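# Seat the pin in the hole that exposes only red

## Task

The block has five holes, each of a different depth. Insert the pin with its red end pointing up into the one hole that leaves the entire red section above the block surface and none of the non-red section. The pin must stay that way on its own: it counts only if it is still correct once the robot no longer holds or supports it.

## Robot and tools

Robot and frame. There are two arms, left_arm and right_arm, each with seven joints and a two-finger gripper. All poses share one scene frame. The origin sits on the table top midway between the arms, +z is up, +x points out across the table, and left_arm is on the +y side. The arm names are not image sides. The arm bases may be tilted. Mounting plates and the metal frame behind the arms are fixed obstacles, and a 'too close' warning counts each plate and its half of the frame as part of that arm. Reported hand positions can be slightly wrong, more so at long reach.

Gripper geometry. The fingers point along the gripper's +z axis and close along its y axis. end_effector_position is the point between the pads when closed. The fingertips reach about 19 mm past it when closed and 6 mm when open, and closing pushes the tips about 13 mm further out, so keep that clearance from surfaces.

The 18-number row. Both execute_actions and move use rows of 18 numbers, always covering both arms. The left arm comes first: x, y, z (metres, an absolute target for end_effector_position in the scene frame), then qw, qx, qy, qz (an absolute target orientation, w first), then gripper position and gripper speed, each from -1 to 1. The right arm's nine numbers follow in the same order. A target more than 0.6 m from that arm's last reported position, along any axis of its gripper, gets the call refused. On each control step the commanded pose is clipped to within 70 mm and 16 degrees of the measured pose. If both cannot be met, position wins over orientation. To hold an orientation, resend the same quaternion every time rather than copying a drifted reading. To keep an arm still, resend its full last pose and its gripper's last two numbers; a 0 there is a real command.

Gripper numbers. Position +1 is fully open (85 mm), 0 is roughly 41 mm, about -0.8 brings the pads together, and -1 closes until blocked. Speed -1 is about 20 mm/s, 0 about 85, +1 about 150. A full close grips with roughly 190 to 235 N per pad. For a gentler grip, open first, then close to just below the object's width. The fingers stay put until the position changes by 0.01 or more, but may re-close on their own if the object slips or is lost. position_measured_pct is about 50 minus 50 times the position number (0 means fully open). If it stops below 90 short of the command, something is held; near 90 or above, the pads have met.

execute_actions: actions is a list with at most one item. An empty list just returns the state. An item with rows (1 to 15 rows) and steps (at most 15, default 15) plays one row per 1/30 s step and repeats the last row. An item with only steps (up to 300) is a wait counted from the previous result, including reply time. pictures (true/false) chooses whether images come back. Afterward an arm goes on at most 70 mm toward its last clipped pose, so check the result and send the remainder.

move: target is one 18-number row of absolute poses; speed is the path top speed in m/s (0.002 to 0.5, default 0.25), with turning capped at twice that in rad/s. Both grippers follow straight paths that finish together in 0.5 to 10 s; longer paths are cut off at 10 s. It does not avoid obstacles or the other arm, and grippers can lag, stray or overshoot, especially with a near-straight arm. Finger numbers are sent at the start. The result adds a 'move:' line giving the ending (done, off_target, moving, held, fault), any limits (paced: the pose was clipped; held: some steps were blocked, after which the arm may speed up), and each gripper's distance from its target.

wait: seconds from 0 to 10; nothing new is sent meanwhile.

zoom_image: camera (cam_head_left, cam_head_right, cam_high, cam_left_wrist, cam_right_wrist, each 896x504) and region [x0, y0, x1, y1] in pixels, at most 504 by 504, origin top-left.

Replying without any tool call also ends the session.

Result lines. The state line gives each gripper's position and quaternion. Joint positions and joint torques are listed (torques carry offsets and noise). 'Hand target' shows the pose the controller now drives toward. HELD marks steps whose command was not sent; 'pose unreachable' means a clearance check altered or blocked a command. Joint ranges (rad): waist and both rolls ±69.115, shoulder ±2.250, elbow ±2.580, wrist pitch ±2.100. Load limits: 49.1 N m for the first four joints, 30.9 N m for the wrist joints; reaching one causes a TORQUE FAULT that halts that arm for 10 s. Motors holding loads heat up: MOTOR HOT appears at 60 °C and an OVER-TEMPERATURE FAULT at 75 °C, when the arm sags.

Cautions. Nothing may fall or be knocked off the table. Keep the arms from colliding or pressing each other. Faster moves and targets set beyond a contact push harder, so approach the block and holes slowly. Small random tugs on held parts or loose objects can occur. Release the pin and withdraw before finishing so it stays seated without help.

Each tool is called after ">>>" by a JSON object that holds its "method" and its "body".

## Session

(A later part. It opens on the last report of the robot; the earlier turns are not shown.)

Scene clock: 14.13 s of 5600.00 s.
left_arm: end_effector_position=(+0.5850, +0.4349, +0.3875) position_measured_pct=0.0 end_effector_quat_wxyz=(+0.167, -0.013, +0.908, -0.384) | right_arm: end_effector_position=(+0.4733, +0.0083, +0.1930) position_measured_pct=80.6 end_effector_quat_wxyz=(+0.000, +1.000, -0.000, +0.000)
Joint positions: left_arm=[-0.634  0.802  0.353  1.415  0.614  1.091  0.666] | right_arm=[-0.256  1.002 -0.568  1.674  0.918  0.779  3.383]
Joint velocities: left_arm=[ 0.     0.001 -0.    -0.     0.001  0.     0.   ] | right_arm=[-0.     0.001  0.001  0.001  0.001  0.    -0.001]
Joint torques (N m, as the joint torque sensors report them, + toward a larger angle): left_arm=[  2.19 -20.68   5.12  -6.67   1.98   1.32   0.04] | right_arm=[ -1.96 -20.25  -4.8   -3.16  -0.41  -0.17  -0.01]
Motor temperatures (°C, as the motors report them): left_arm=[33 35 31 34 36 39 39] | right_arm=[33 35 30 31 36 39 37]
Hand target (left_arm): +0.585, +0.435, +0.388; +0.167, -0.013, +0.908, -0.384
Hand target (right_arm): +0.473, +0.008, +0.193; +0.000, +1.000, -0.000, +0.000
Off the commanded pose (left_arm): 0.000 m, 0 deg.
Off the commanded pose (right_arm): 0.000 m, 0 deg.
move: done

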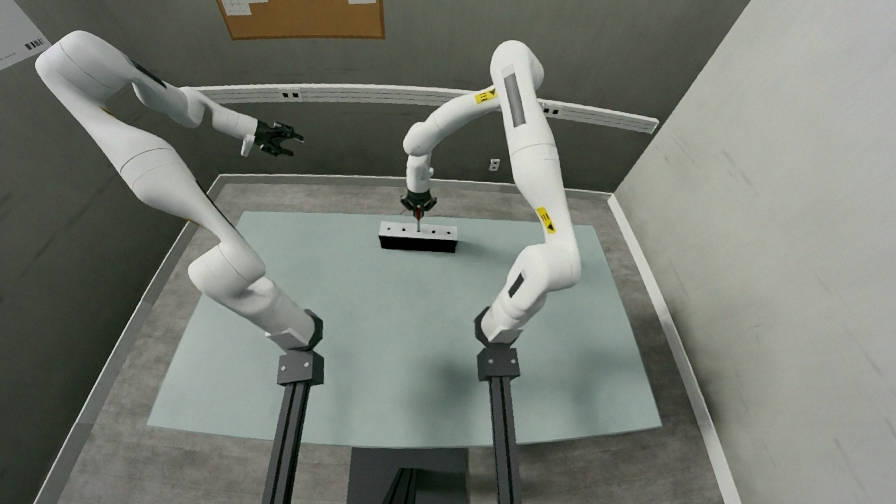

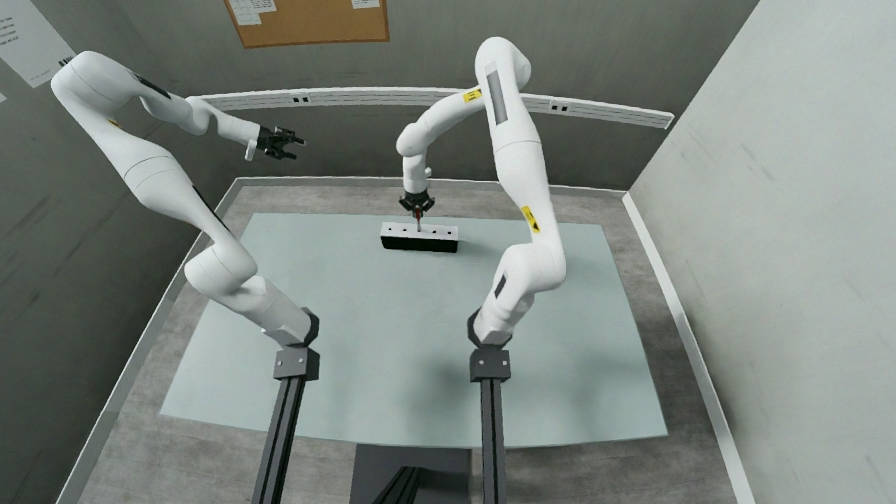

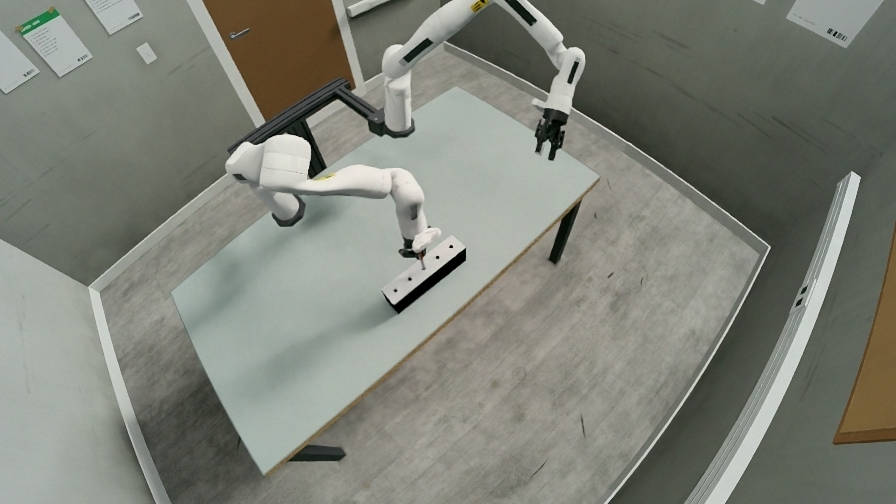

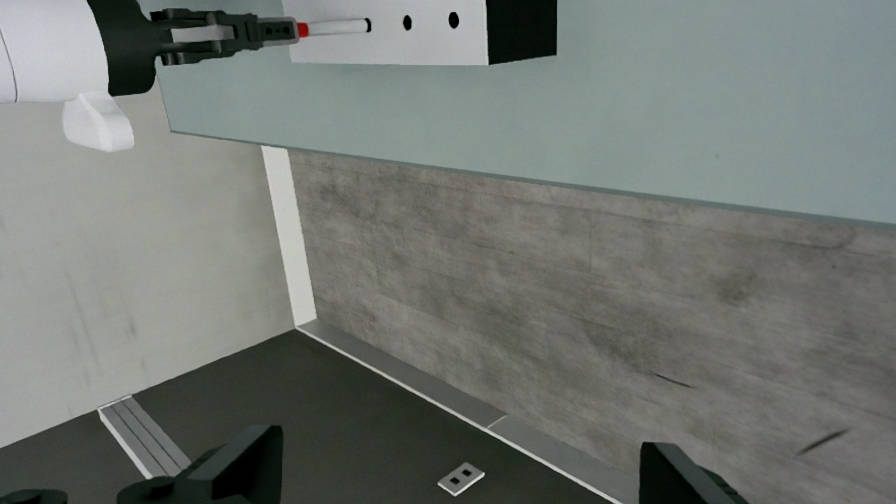

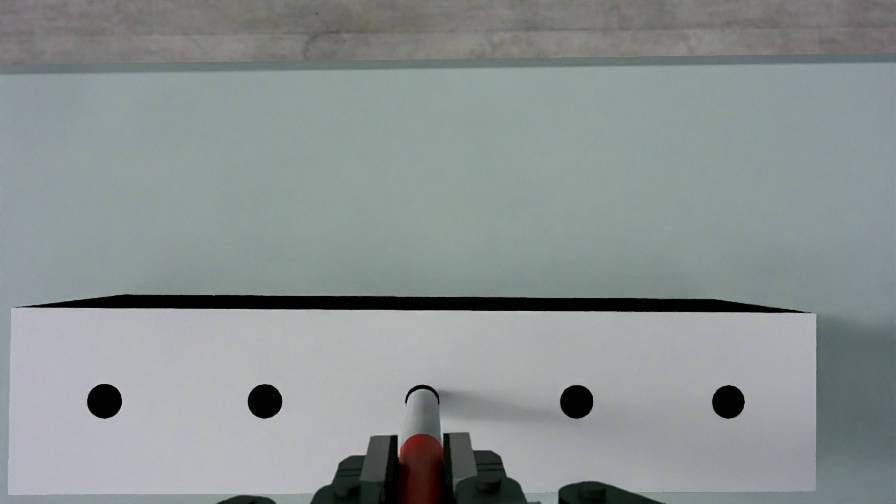

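>>> {"method": "move", "body": {"target": [0.585,0.4349,0.3875,0.167,-0.013,0.908,-0.384,1,0,0.4729,0.0085,0.183,0,1,0,0,-1,0], "speed": 0.015}}

Scene clock: 16.13 s of 5600.00 s.
left_arm: end_effector_position=(+0.5850, +0.4349, +0.3875) position_measured_pct=0.0 end_effector_quat_wxyz=(+0.167, -0.013, +0.908, -0.384) | right_arm: end_effector_position=(+0.4730, +0.0085, +0.1831) position_measured_pct=80.6 end_effector_quat_wxyz=(+0.000, +1.000, -0.000, +0.000)
Joint positions: left_arm=[-0.634  0.802  0.353  1.415  0.614  1.091  0.666] | right_arm=[-0.261  1.02  -0.556  1.672  0.933  0.763  3.372]
Joint velocities: left_arm=[-0.    -0.     0.     0.    -0.    -0.002 -0.001] | right_arm=[-0.001  0.001 -0.001 -0.001  0.     0.001 -0.001]
Joint torques (N m, as the joint torque sensors report them, + toward a larger angle): left_arm=[  2.03 -20.57   5.11  -6.69   1.72   1.29   0.05] | right_arm=[ -1.6  -20.1   -5.23  -3.24  -0.3   -0.3   -0.16]
Motor temperatures (°C, as the motors report them): left_arm=[33 35 31 34 36 39 39] | right_arm=[33 35 30 31 36 39 37]
Hand target (left_arm): +0.585, +0.435, +0.388; +0.167, -0.013, +0.908, -0.384
Hand target (right_arm): +0.473, +0.009, +0.183; +0.000, +1.000, -0.000, +0.000
Off the commanded pose (left_arm): 0.000 m, 0 deg.
Off the commanded pose (right_arm): 0.000 m, 0 deg.
move: done

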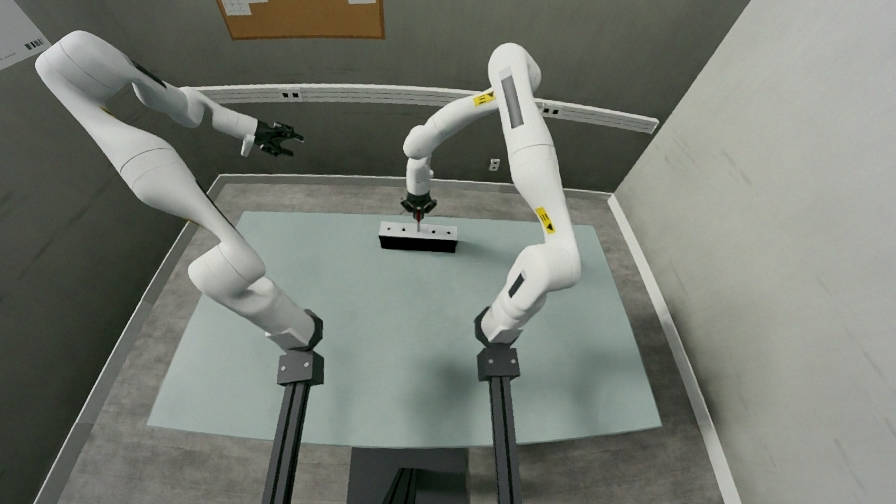

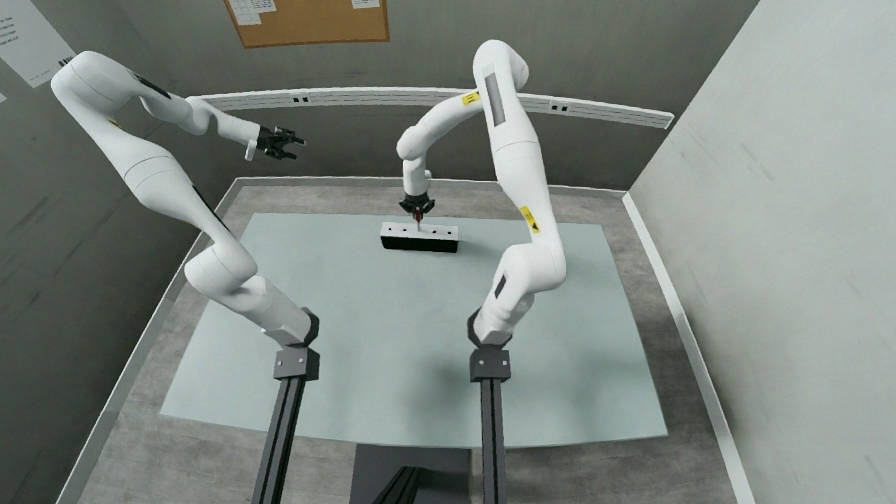

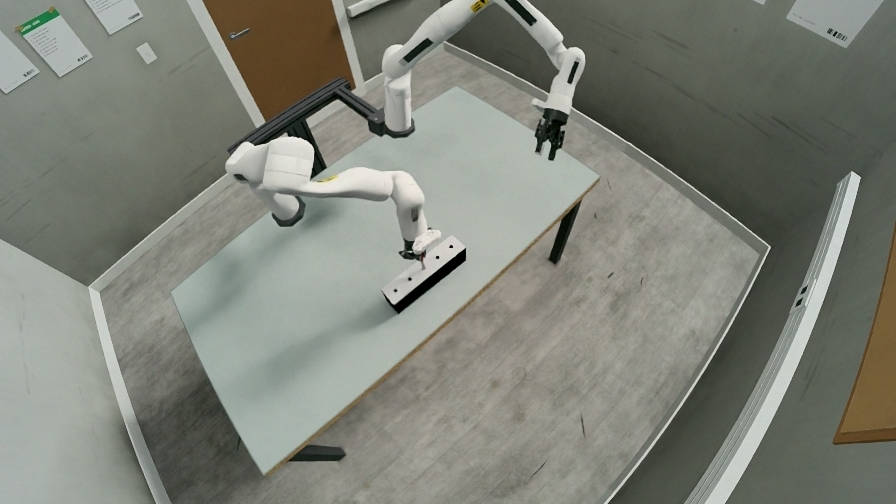

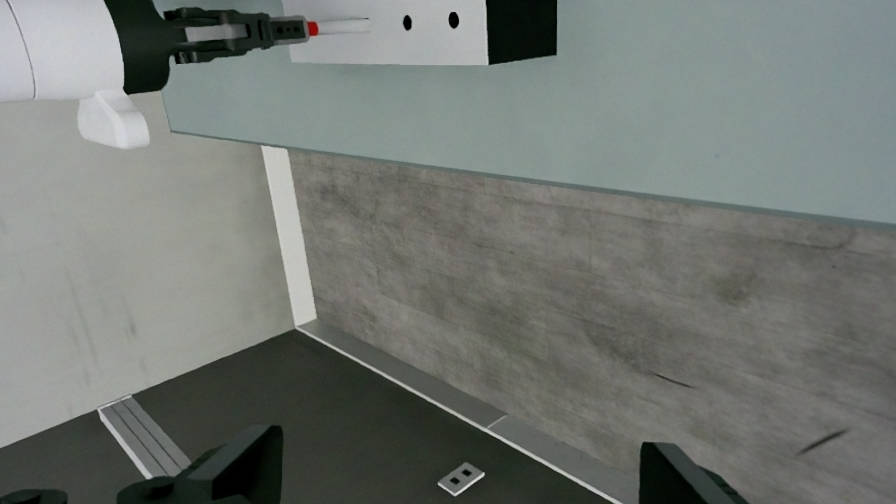

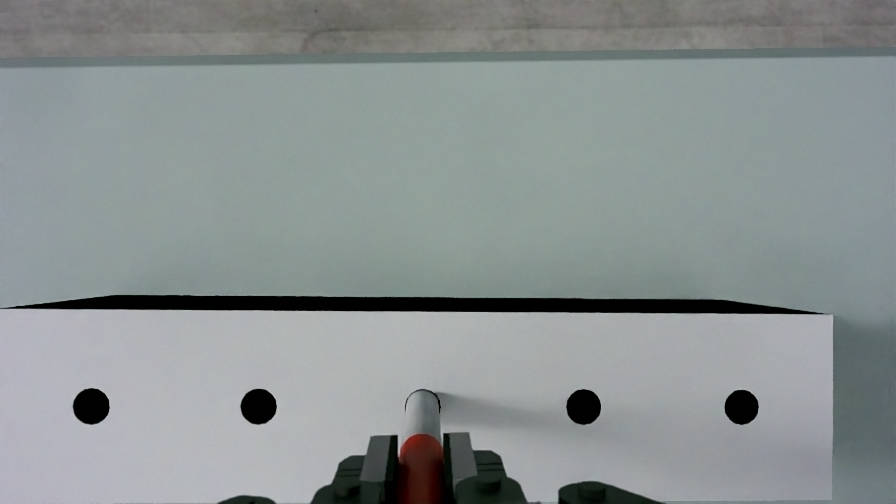

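>>> {"method": "execute_actions", "body": {"actions": [{"rows":[[0.585,0.4349,0.3875,0.167,-0.013,0.908,-0.384,1,0,0.4729,0.0085,0.178,0,1,0,0,-1,0]],"steps":6}], "pictures": false}}

>>> {"method": "execute_actions", "body": {"actions": [{"rows":[[0.585,0.4349,0.3875,0.167,-0.013,0.908,-0.384,1,0,0.4729,0.0085,0.173,0,1,0,0,-1,0]],"steps":6}], "pictures": false}}

>>> {"method": "execute_actions", "body": {"actions": [{"rows":[[0.585,0.4349,0.3875,0.167,-0.013,0.908,-0.384,1,0,0.4729,0.0085,0.168,0,1,0,0,-1,0]],"steps":8}], "pictures": false}}

Scene clock: 17.73 s of 5600.00 s.
left_arm: end_effector_position=(+0.5850, +0.4349, +0.3875) position_measured_pct=0.0 end_effector_quat_wxyz=(+0.167, -0.013, +0.908, -0.384) | right_arm: end_effector_position=(+0.4731, +0.0082, +0.1783) position_measured_pct=80.6 end_effector_quat_wxyz=(+0.000, +1.000, -0.000, +0.000)
Joint positions: left_arm=[-0.634  0.802  0.353  1.415  0.614  1.091  0.666] | right_arm=[-0.263  1.029 -0.551  1.671  0.94   0.755  3.367]
Joint velocities: left_arm=[ 0.    -0.001  0.    -0.     0.002 -0.001  0.001] | right_arm=[-0.004  0.006  0.003 -0.001  0.005 -0.008 -0.004]
Joint torques (N m, as the joint torque sensors report them, + toward a larger angle): left_arm=[  2.23 -20.56   4.98  -6.79   1.83   1.3    0.18] | right_arm=[ -2.72 -20.06  -4.48  -3.01  -0.29  -0.24   0.13]
Motor temperatures (°C, as the motors report them): left_arm=[33 35 31 34 36 39 39] | right_arm=[33 36 30 31 36 39 37]
Hand target (left_arm): +0.585, +0.435, +0.388; +0.167, -0.013, +0.908, -0.384
Hand target (right_arm): +0.473, +0.009, +0.178; +0.000, +1.000, -0.000, +0.000
Off the commanded pose (left_arm): 0.000 m, 0 deg.
Off the commanded pose (right_arm): 0.000 m, 0 deg.
Steps of this call (steps 1 to 42: nothing new was sent; steps 43 to 48: all 6 steps of this action). Readings (end_effector_position | what the end effector reports):
43: left_arm (+0.5850, +0.4349, +0.3875) | right_arm (+0.4728, +0.0086, +0.1825) | left_arm position_measured_pct=0.0 | right_arm position_measured_pct=80.6
44: left_arm (+0.5850, +0.4349, +0.3875) | right_arm (+0.4729, +0.0086, +0.1808) | left_arm position_measured_pct=0.0 | right_arm position_measured_pct=80.6
46: left_arm (+0.5850, +0.4349, +0.3875) | right_arm (+0.4730, +0.0082, +0.1787) | left_arm position_measured_pct=0.0 | right_arm position_measured_pct=80.6
48: the state above

Scene clock: 17.93 s of 5600.00 s.
left_arm: end_effector_position=(+0.5850, +0.4349, +0.3875) position_measured_pct=0.0 end_effector_quat_wxyz=(+0.167, -0.013, +0.908, -0.384) | right_arm: end_effector_position=(+0.4731, +0.0082, +0.1733) position_measured_pct=80.6 end_effector_quat_wxyz=(+0.000, +1.000, -0.000, +0.000)
Joint positions: left_arm=[-0.634  0.802  0.353  1.415  0.614  1.091  0.666] | right_arm=[-0.265  1.038 -0.545  1.67   0.947  0.747  3.362]
Joint velocities: left_arm=[ 0.    -0.    -0.    -0.001 -0.     0.002 -0.001] | right_arm=[-0.004  0.007  0.003 -0.002  0.005 -0.007 -0.004]
Joint torques (N m, as the joint torque sensors report them, + toward a larger angle): left_arm=[  2.32 -20.36   5.14  -6.95   1.87   1.33   0.14] | right_arm=[ -1.72 -19.65  -5.08  -3.45  -0.16  -0.34   0.09]
Motor temperatures (°C, as the motors report them): left_arm=[33 35 31 34 36 39 39] | right_arm=[33 36 30 31 36 39 37]
Hand target (left_arm): +0.585, +0.435, +0.388; +0.167, -0.013, +0.908, -0.384
Hand target (right_arm): +0.473, +0.009, +0.173; +0.000, +1.000, -0.000, +0.000
Off the commanded pose (left_arm): 0.000 m, 0 deg.
Off the commanded pose (right_arm): 0.000 m, 0 deg.
Steps of this call (steps 1 to 6: all 6 steps of this action). Readings (end_effector_position | what the end effector reports):
1: left_arm (+0.5850, +0.4349, +0.3875) | right_arm (+0.4729, +0.0084, +0.1777) | left_arm position_measured_pct=0.0 | right_arm position_measured_pct=80.6
2: left_arm (+0.5850, +0.4349, +0.3875) | right_arm (+0.4729, +0.0086, +0.1759) | left_arm position_measured_pct=0.0 | right_arm position_measured_pct=80.6
4: left_arm (+0.5850, +0.4349, +0.3875) | right_arm (+0.4730, +0.0082, +0.1737) | left_arm position_measured_pct=0.0 | right_arm position_measured_pct=80.6
6: the state above

Scene clock: 18.20 s of 5600.00 s.
left_arm: end_effector_position=(+0.5850, +0.4349, +0.3875) position_measured_pct=0.0 end_effector_quat_wxyz=(+0.167, -0.013, +0.908, -0.384) | right_arm: end_effector_position=(+0.4731, +0.0084, +0.1682) position_measured_pct=80.6 end_effector_quat_wxyz=(+0.000, +1.000, -0.000, +0.000)
Joint positions: left_arm=[-0.634  0.802  0.353  1.415  0.614  1.091  0.666] | right_arm=[-0.267  1.048 -0.539  1.668  0.955  0.739  3.357]
Joint velocities: left_arm=[-0.    -0.001 -0.    -0.     0.001  0.001 -0.   ] | right_arm=[-0.003  0.004  0.    -0.001  0.001 -0.001 -0.002]
Joint torques (N m, as the joint torque sensors report them, + toward a larger angle): left_arm=[  2.25 -20.26   5.16  -6.79   1.82   1.24   0.  ] | right_arm=[ -1.35 -21.07  -5.01  -3.09  -0.02  -0.23  -0.03]
Motor temperatures (°C, as the motors report them): left_arm=[33 35 31 34 36 39 39] | right_arm=[33 36 30 31 36 39 37]
Hand target (left_arm): +0.585, +0.435, +0.388; +0.167, -0.013, +0.908, -0.384
Hand target (right_arm): +0.473, +0.009, +0.168; +0.000, +1.000, -0.000, +0.000
Off the commanded pose (left_arm): 0.000 m, 0 deg.
Off the commanded pose (right_arm): 0.000 m, 0 deg.
Steps of this call (steps 1 to 8: all 8 steps of this action). Readings (end_effector_position | what the end effector reports):
1: left_arm (+0.5850, +0.4349, +0.3875) | right_arm (+0.4729, +0.0084, +0.1727) | left_arm position_measured_pct=0.0 | right_arm position_measured_pct=80.6
2: left_arm (+0.5850, +0.4349, +0.3875) | right_arm (+0.4729, +0.0086, +0.1710) | left_arm position_measured_pct=0.0 | right_arm position_measured_pct=80.6
4: left_arm (+0.5850, +0.4349, +0.3875) | right_arm (+0.4730, +0.0082, +0.1688) | left_arm position_measured_pct=0.0 | right_arm position_measured_pct=80.6
8: the state above

>>> {"method": "execute_actions", "body": {"actions": [{"rows":[[0.585,0.4349,0.3875,0.167,-0.013,0.908,-0.384,1,0,0.4729,0.0085,0.162,0,1,0,0,-1,0]],"steps":8}], "pictures": false}}

Scene clock: 21.50 s of 5600.00 s.
left_arm: end_effector_position=(+0.5850, +0.4349, +0.3875) position_measured_pct=0.0 end_effector_quat_wxyz=(+0.167, -0.013, +0.908, -0.384) | right_arm: end_effector_position=(+0.4731, +0.0084, +0.1622) position_measured_pct=80.6 end_effector_quat_wxyz=(+0.000, +1.000, -0.000, +0.000)
Joint positions: left_arm=[-0.634  0.802  0.353  1.415  0.614  1.091  0.666] | right_arm=[-0.27   1.059 -0.532  1.666  0.964  0.729  3.351]
Joint velocities: left_arm=[-0.     0.001 -0.    -0.001  0.001  0.002  0.001] | right_arm=[-0.002  0.005  0.001 -0.001  0.001 -0.002 -0.001]
Joint torques (N m, as the joint torque sensors report them, + toward a larger angle): left_arm=[  2.14 -20.49   4.95  -6.61   1.9    1.22   0.13] | right_arm=[ -2.13 -20.53  -5.06  -3.03   0.28   0.05   0.09]
Motor temperatures (°C, as the motors report them): left_arm=[33 35 31 34 36 39 39] | right_arm=[33 36 30 31 36 39 37]
Hand target (left_arm): +0.585, +0.435, +0.388; +0.167, -0.013, +0.908, -0.384
Hand target (right_arm): +0.473, +0.009, +0.162; +0.000, +1.000, -0.000, +0.000
Off the commanded pose (left_arm): 0.000 m, 0 deg.
Off the commanded pose (right_arm): 0.000 m, 0 deg.
Steps of this call (steps 1 to 90: nothing new was sent; then 0.03 s passed at rest; steps 91 to 98: all 8 steps of this action). Readings (end_effector_position | what the end effector reports):
91: left_arm (+0.5850, +0.4349, +0.3875) | right_arm (+0.4727, +0.0086, +0.1675) | left_arm position_measured_pct=0.0 | right_arm position_measured_pct=80.6
92: left_arm (+0.5850, +0.4349, +0.3875) | right_arm (+0.4729, +0.0086, +0.1655) | left_arm position_measured_pct=0.0 | right_arm position_measured_pct=80.6
94: left_arm (+0.5850, +0.4349, +0.3875) | right_arm (+0.4731, +0.0082, +0.1629) | left_arm position_measured_pct=0.0 | right_arm position_measured_pct=80.6
98: the state above

>>> {"method": "execute_actions", "body": {"actions": [{"rows":[[0.585,0.4349,0.3875,0.167,-0.013,0.908,-0.384,1,0,0.4729,0.0085,0.156,0,1,0,0,-1,0]],"steps":8}], "pictures": false}}

Scene clock: 22.37 s of 5600.00 s.
left_arm: end_effector_position=(+0.5850, +0.4349, +0.3875) position_measured_pct=0.0 end_effector_quat_wxyz=(+0.167, -0.013, +0.908, -0.384) | right_arm: end_effector_position=(+0.4731, +0.0084, +0.1562) position_measured_pct=80.6 end_effector_quat_wxyz=(+0.000, +1.000, -0.000, +0.000)
Joint positions: left_arm=[-0.634  0.802  0.353  1.415  0.614  1.091  0.666] | right_arm=[-0.272  1.07  -0.525  1.664  0.972  0.72   3.345]
Joint velocities: left_arm=[-0.     0.001 -0.     0.     0.    -0.001  0.002] | right_arm=[-0.003  0.004  0.    -0.001  0.001 -0.004 -0.001]
Joint torques (N m, as the joint torque sensors report them, + toward a larger angle): left_arm=[  2.22 -20.51   5.19  -6.77   1.82   1.21   0.07] | right_arm=[ -1.29 -20.58  -4.77  -2.66  -0.07  -0.24  -0.1 ]
Motor temperatures (°C, as the motors report them): left_arm=[33 35 31 34 36 39 39] | right_arm=[33 36 30 31 36 39 37]
Hand target (left_arm): +0.585, +0.435, +0.388; +0.167, -0.013, +0.908, -0.384
Hand target (right_arm): +0.473, +0.009, +0.156; +0.000, +1.000, -0.000, +0.000
Off the commanded pose (left_arm): 0.000 m, 0 deg.
Off the commanded pose (right_arm): 0.000 m, 0 deg.
Steps of this call (steps 1 to 18: nothing new was sent; steps 19 to 26: all 8 steps of this action). Readings (end_effector_position | what the end effector reports):
19: left_arm (+0.5850, +0.4349, +0.3875) | right_arm (+0.4727, +0.0086, +0.1615) | left_arm position_measured_pct=0.0 | right_arm position_measured_pct=80.6
20: left_arm (+0.5850, +0.4349, +0.3875) | right_arm (+0.4729, +0.0086, +0.1595) | left_arm position_measured_pct=0.0 | right_arm position_measured_pct=80.6
22: left_arm (+0.5850, +0.4349, +0.3875) | right_arm (+0.4731, +0.0082, +0.1569) | left_arm position_measured_pct=0.0 | right_arm position_measured_pct=80.6
26: the state above

>>> {"method": "execute_actions", "body": {"actions": [{"rows":[[0.585,0.4349,0.3875,0.167,-0.013,0.908,-0.384,1,0,0.4729,0.0085,0.150,0,1,0,0,-1,0]],"steps":8}], "pictures": false}}

Scene clock: 23.47 s of 5600.00 s.
left_arm: end_effector_position=(+0.5850, +0.4349, +0.3875) position_measured_pct=0.0 end_effector_quat_wxyz=(+0.167, -0.013, +0.908, -0.384) | right_arm: end_effector_position=(+0.4731, +0.0084, +0.1502) position_measured_pct=80.6 end_effector_quat_wxyz=(+0.000, +1.000, -0.000, +0.000)
Joint positions: left_arm=[-0.634  0.802  0.353  1.415  0.614  1.091  0.666] | right_arm=[-0.275  1.081 -0.518  1.661  0.981  0.711  3.339]
Joint velocities: left_arm=[ 0.     0.001 -0.    -0.     0.001 -0.    -0.   ] | right_arm=[-0.001  0.006  0.    -0.     0.001 -0.001 -0.001]
Joint torques (N m, as the joint torque sensors report them, + toward a larger angle): left_arm=[  2.28 -20.49   5.04  -6.65   1.79   1.29   0.08] | right_arm=[ -2.02 -20.91  -4.86  -2.78  -0.08   0.     0.28]
Motor temperatures (°C, as the motors report them): left_arm=[33 35 31 34 36 39 39] | right_arm=[33 36 30 31 36 39 37]
Hand target (left_arm): +0.585, +0.435, +0.388; +0.167, -0.013, +0.908, -0.384
Hand target (right_arm): +0.473, +0.009, +0.150; +0.000, +1.000, -0.000, +0.000
Off the commanded pose (left_arm): 0.000 m, 0 deg.
Off the commanded pose (right_arm): 0.000 m, 0 deg.
Steps of this call (steps 1 to 25: nothing new was sent; steps 26 to 33: all 8 steps of this action). Readings (end_effector_position | what the end effector reports):
26: left_arm (+0.5850, +0.4349, +0.3875) | right_arm (+0.4728, +0.0086, +0.1555) | left_arm position_measured_pct=0.0 | right_arm position_measured_pct=80.6
27: left_arm (+0.5850, +0.4349, +0.3875) | right_arm (+0.4729, +0.0086, +0.1535) | left_arm position_measured_pct=0.0 | right_arm position_measured_pct=80.6
29: left_arm (+0.5850, +0.4349, +0.3875) | right_arm (+0.4731, +0.0082, +0.1509) | left_arm position_measured_pct=0.0 | right_arm position_measured_pct=80.6
33: the state above

>>> {"method": "execute_actions", "body": {"actions": [{"rows":[[0.585,0.4349,0.3875,0.167,-0.013,0.908,-0.384,1,0,0.4729,0.0085,0.144,0,1,0,0,-1,0]],"steps":8}], "pictures": false}}

Scene clock: 24.37 s of 5600.00 s.
left_arm: end_effector_position=(+0.5850, +0.4349, +0.3875) position_measured_pct=0.0 end_effector_quat_wxyz=(+0.167, -0.013, +0.908, -0.384) | right_arm: end_effector_position=(+0.4731, +0.0084, +0.1442) position_measured_pct=80.6 end_effector_quat_wxyz=(+0.000, +1.000, -0.000, +0.000)
Joint positions: left_arm=[-0.634  0.802  0.353  1.415  0.614  1.091  0.666] | right_arm=[-0.277  1.093 -0.511  1.658  0.989  0.702  3.333]
Joint velocities: left_arm=[ 0.    -0.     0.     0.     0.001  0.001  0.   ] | right_arm=[-0.002  0.004  0.001 -0.     0.001 -0.001 -0.002]
Joint torques (N m, as the joint torque sensors report them, + toward a larger angle): left_arm=[  2.13 -20.57   4.84  -6.85   1.83   1.31   0.07] | right_arm=[ -1.61 -20.14  -4.75  -2.25   0.12  -0.06   0.35]
Motor temperatures (°C, as the motors report them): left_arm=[33 35 31 34 36 39 39] | right_arm=[33 36 30 31 36 39 37]
Hand target (left_arm): +0.585, +0.435, +0.388; +0.167, -0.013, +0.908, -0.384
Hand target (right_arm): +0.473, +0.009, +0.144; +0.000, +1.000, -0.000, +0.000
Off the commanded pose (left_arm): 0.000 m, 0 deg.
Off the commanded pose (right_arm): 0.000 m, 0 deg.
Steps of this call (steps 1 to 19: nothing new was sent; steps 20 to 27: all 8 steps of this action). Readings (end_effector_position | what the end effector reports):
20: left_arm (+0.5850, +0.4349, +0.3875) | right_arm (+0.4728, +0.0086, +0.1495) | left_arm position_measured_pct=0.0 | right_arm position_measured_pct=80.6
21: left_arm (+0.5850, +0.4349, +0.3875) | right_arm (+0.4729, +0.0086, +0.1475) | left_arm position_measured_pct=0.0 | right_arm position_measured_pct=80.6
23: left_arm (+0.5850, +0.4349, +0.3875) | right_arm (+0.4731, +0.0082, +0.1449) | left_arm position_measured_pct=0.0 | right_arm position_measured_pct=80.6
27: the state above

>>> {"method": "execute_actions", "body": {"actions": [{"rows":[[0.585,0.4349,0.3875,0.167,-0.013,0.908,-0.384,1,0,0.4729,0.0085,0.138,0,1,0,0,-1,0]],"steps":8}], "pictures": false}}

Scene clock: 25.30 s of 5600.00 s.
left_arm: end_effector_position=(+0.5850, +0.4349, +0.3875) position_measured_pct=0.0 end_effector_quat_wxyz=(+0.167, -0.013, +0.908, -0.384) | right_arm: end_effector_position=(+0.4733, +0.0083, +0.1387) position_measured_pct=80.6 end_effector_quat_wxyz=(+0.000, +1.000, -0.000, +0.000)
Joint positions: left_arm=[-0.634  0.802  0.353  1.415  0.614  1.091  0.666] | right_arm=[-0.28   1.103 -0.504  1.655  0.998  0.694  3.328]
Joint velocities: left_arm=[-0. -0.  0.  0.  0. -0.  0.] | right_arm=[-0.002  0.     0.002  0.001  0.002  0.001 -0.001]
Joint torques (N m, as the joint torque sensors report them, + toward a larger angle): left_arm=[  2.04 -20.59   4.99  -6.76   1.74   1.31   0.14] | right_arm=[ -1.58 -19.59  -4.74  -2.63  -0.27  -0.42   0.02]
Motor temperatures (°C, as the motors report them): left_arm=[33 35 31 34 36 39 39] | right_arm=[33 36 30 31 36 39 37]
Hand target (left_arm): +0.585, +0.435, +0.388; +0.167, -0.013, +0.908, -0.384
Hand target (right_arm): +0.473, +0.009, +0.138; +0.000, +1.000, -0.000, +0.000
Off the commanded pose (left_arm): 0.000 m, 0 deg.
Off the commanded pose (right_arm): 0.001 m, 0 deg.
Steps of this call (steps 1 to 20: nothing new was sent; steps 21 to 28: all 8 steps of this action). Readings (end_effector_position | what the end effector reports):
21: left_arm (+0.5850, +0.4349, +0.3875) | right_arm (+0.4728, +0.0085, +0.1435) | left_arm position_measured_pct=0.0 | right_arm position_measured_pct=80.6
22: left_arm (+0.5850, +0.4349, +0.3875) | right_arm (+0.4730, +0.0086, +0.1416) | left_arm position_measured_pct=0.0 | right_arm position_measured_pct=80.6
24: left_arm (+0.5850, +0.4349, +0.3875) | right_arm (+0.4731, +0.0082, +0.1389) | left_arm position_measured_pct=0.0 | right_arm position_measured_pct=80.6
28: the state above

>>> {"method": "execute_actions", "body": {"actions": [{"rows":[[0.585,0.4349,0.3875,0.167,-0.013,0.908,-0.384,1,0,0.4729,0.0085,0.137,0,1,0,0,-1,0]],"steps":6}]}}

Scene clock: 26.23 s of 5600.00 s.
left_arm: end_effector_position=(+0.5850, +0.4349, +0.3875) position_measured_pct=0.0 end_effector_quat_wxyz=(+0.167, -0.013, +0.908, -0.384) | right_arm: end_effector_position=(+0.4734, +0.0084, +0.1386) position_measured_pct=80.6 end_effector_quat_wxyz=(+0.000, +1.000, -0.000, +0.001)
Joint positions: left_arm=[-0.634  0.802  0.353  1.415  0.614  1.091  0.666] | right_arm=[-0.28   1.103 -0.504  1.655  0.999  0.693  3.327]
Joint velocities: left_arm=[ 0.     0.     0.    -0.001  0.001 -0.001  0.001] | right_arm=[-0.001 -0.     0.001  0.002  0.001 -0.002 -0.001]
Joint torques (N m, as the joint torque sensors report them, + toward a larger angle): left_arm=[  2.3  -20.51   5.04  -6.89   1.99   1.21   0.09] | right_arm=[ -1.89 -17.81  -4.03  -3.18   0.25  -0.77  -0.15]
Motor temperatures (°C, as the motors report them): left_arm=[33 35 31 34 36 39 39] | right_arm=[33 36 30 31 36 39 37]
Hand target (left_arm): +0.585, +0.435, +0.388; +0.167, -0.013, +0.908, -0.384
Hand target (right_arm): +0.473, +0.008, +0.137; +0.000, +1.000, -0.000, -0.000
Off the commanded pose (left_arm): 0.000 m, 0 deg.
Off the commanded pose (right_arm): 0.002 m, 0 deg.
Steps of this call (steps 1 to 22: nothing new was sent; steps 23 to 28: all 6 steps of this action). Readings (end_effector_position | what the end effector reports):
23: left_arm (+0.5850, +0.4349, +0.3875) | right_arm (+0.4733, +0.0084, +0.1385) | left_arm position_measured_pct=0.0 | right_arm position_measured_pct=80.6
24: left_arm (+0.5850, +0.4349, +0.3875) | right_arm (+0.4734, +0.0084, +0.1386) | left_arm position_measured_pct=0.0 | right_arm position_measured_pct=80.6
26: left_arm (+0.5850, +0.4349, +0.3875) | right_arm (+0.4734, +0.0084, +0.1386) | left_arm position_measured_pct=0.0 | right_arm position_measured_pct=80.6
28: the state above

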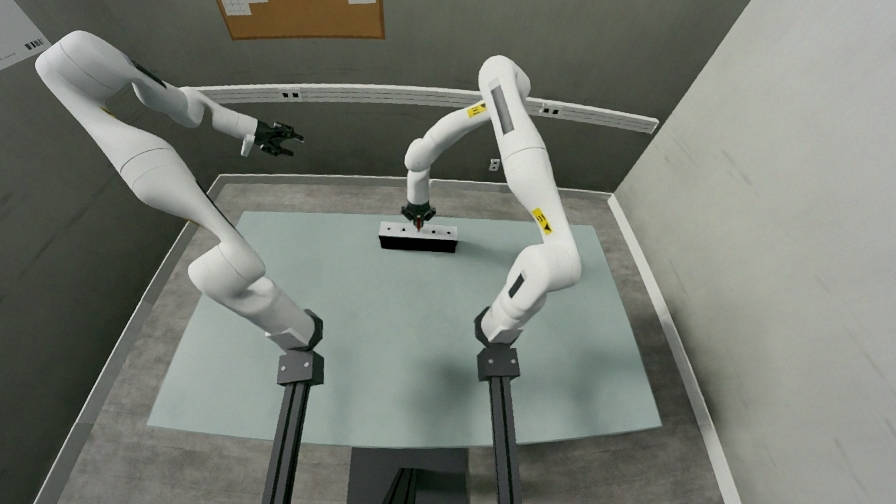

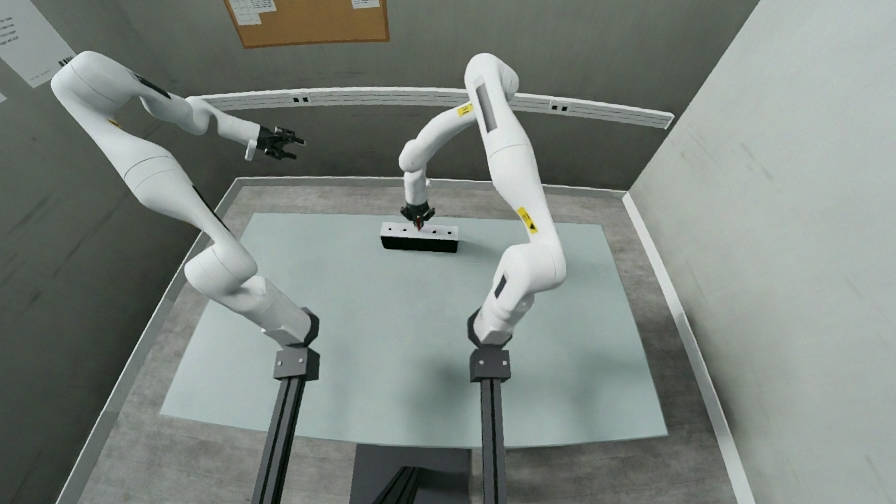

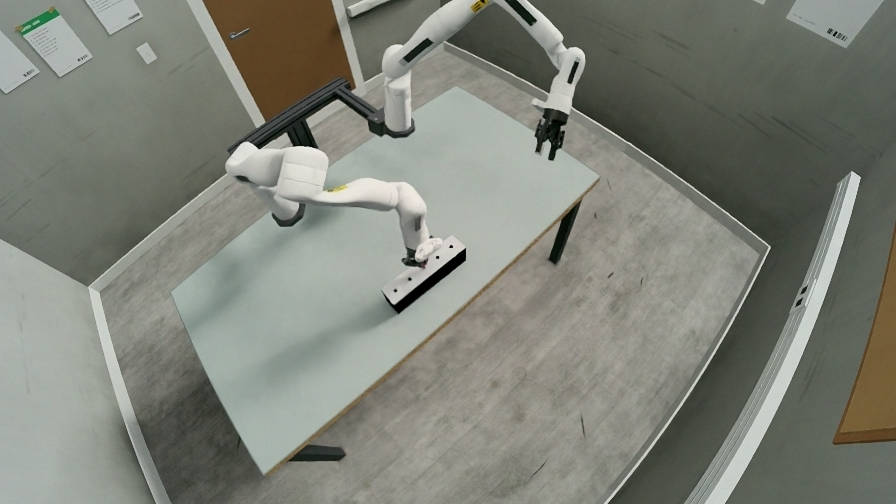

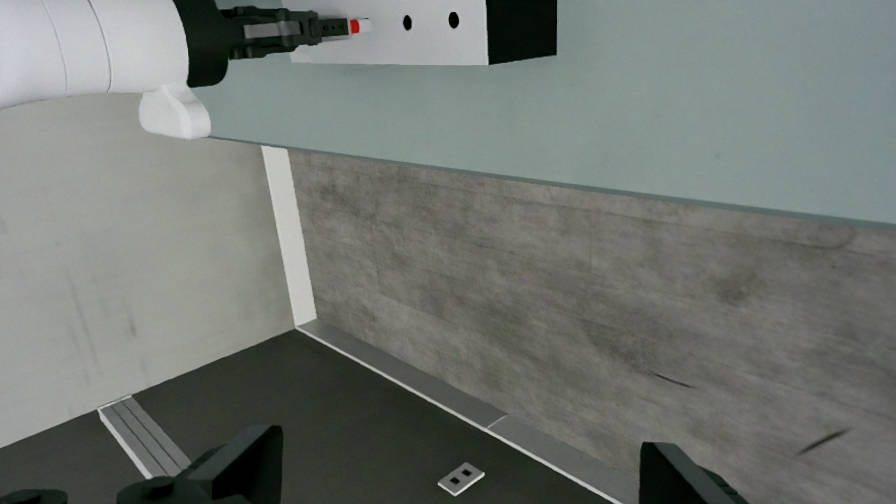

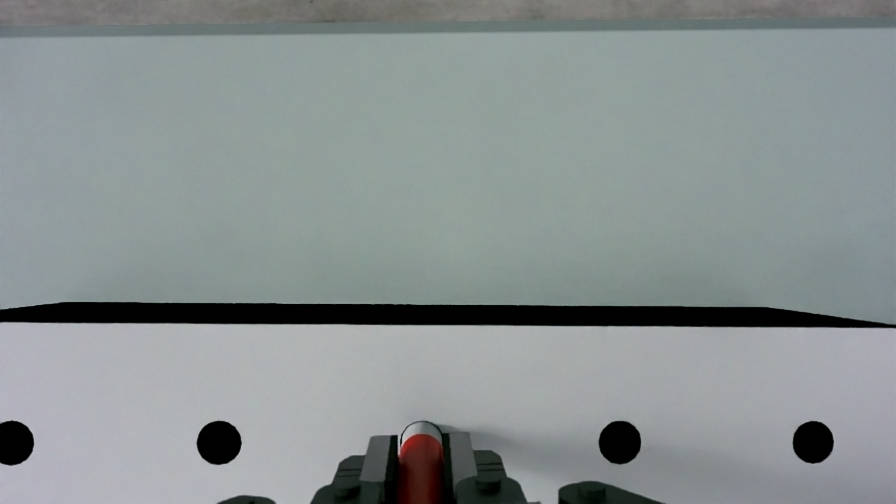

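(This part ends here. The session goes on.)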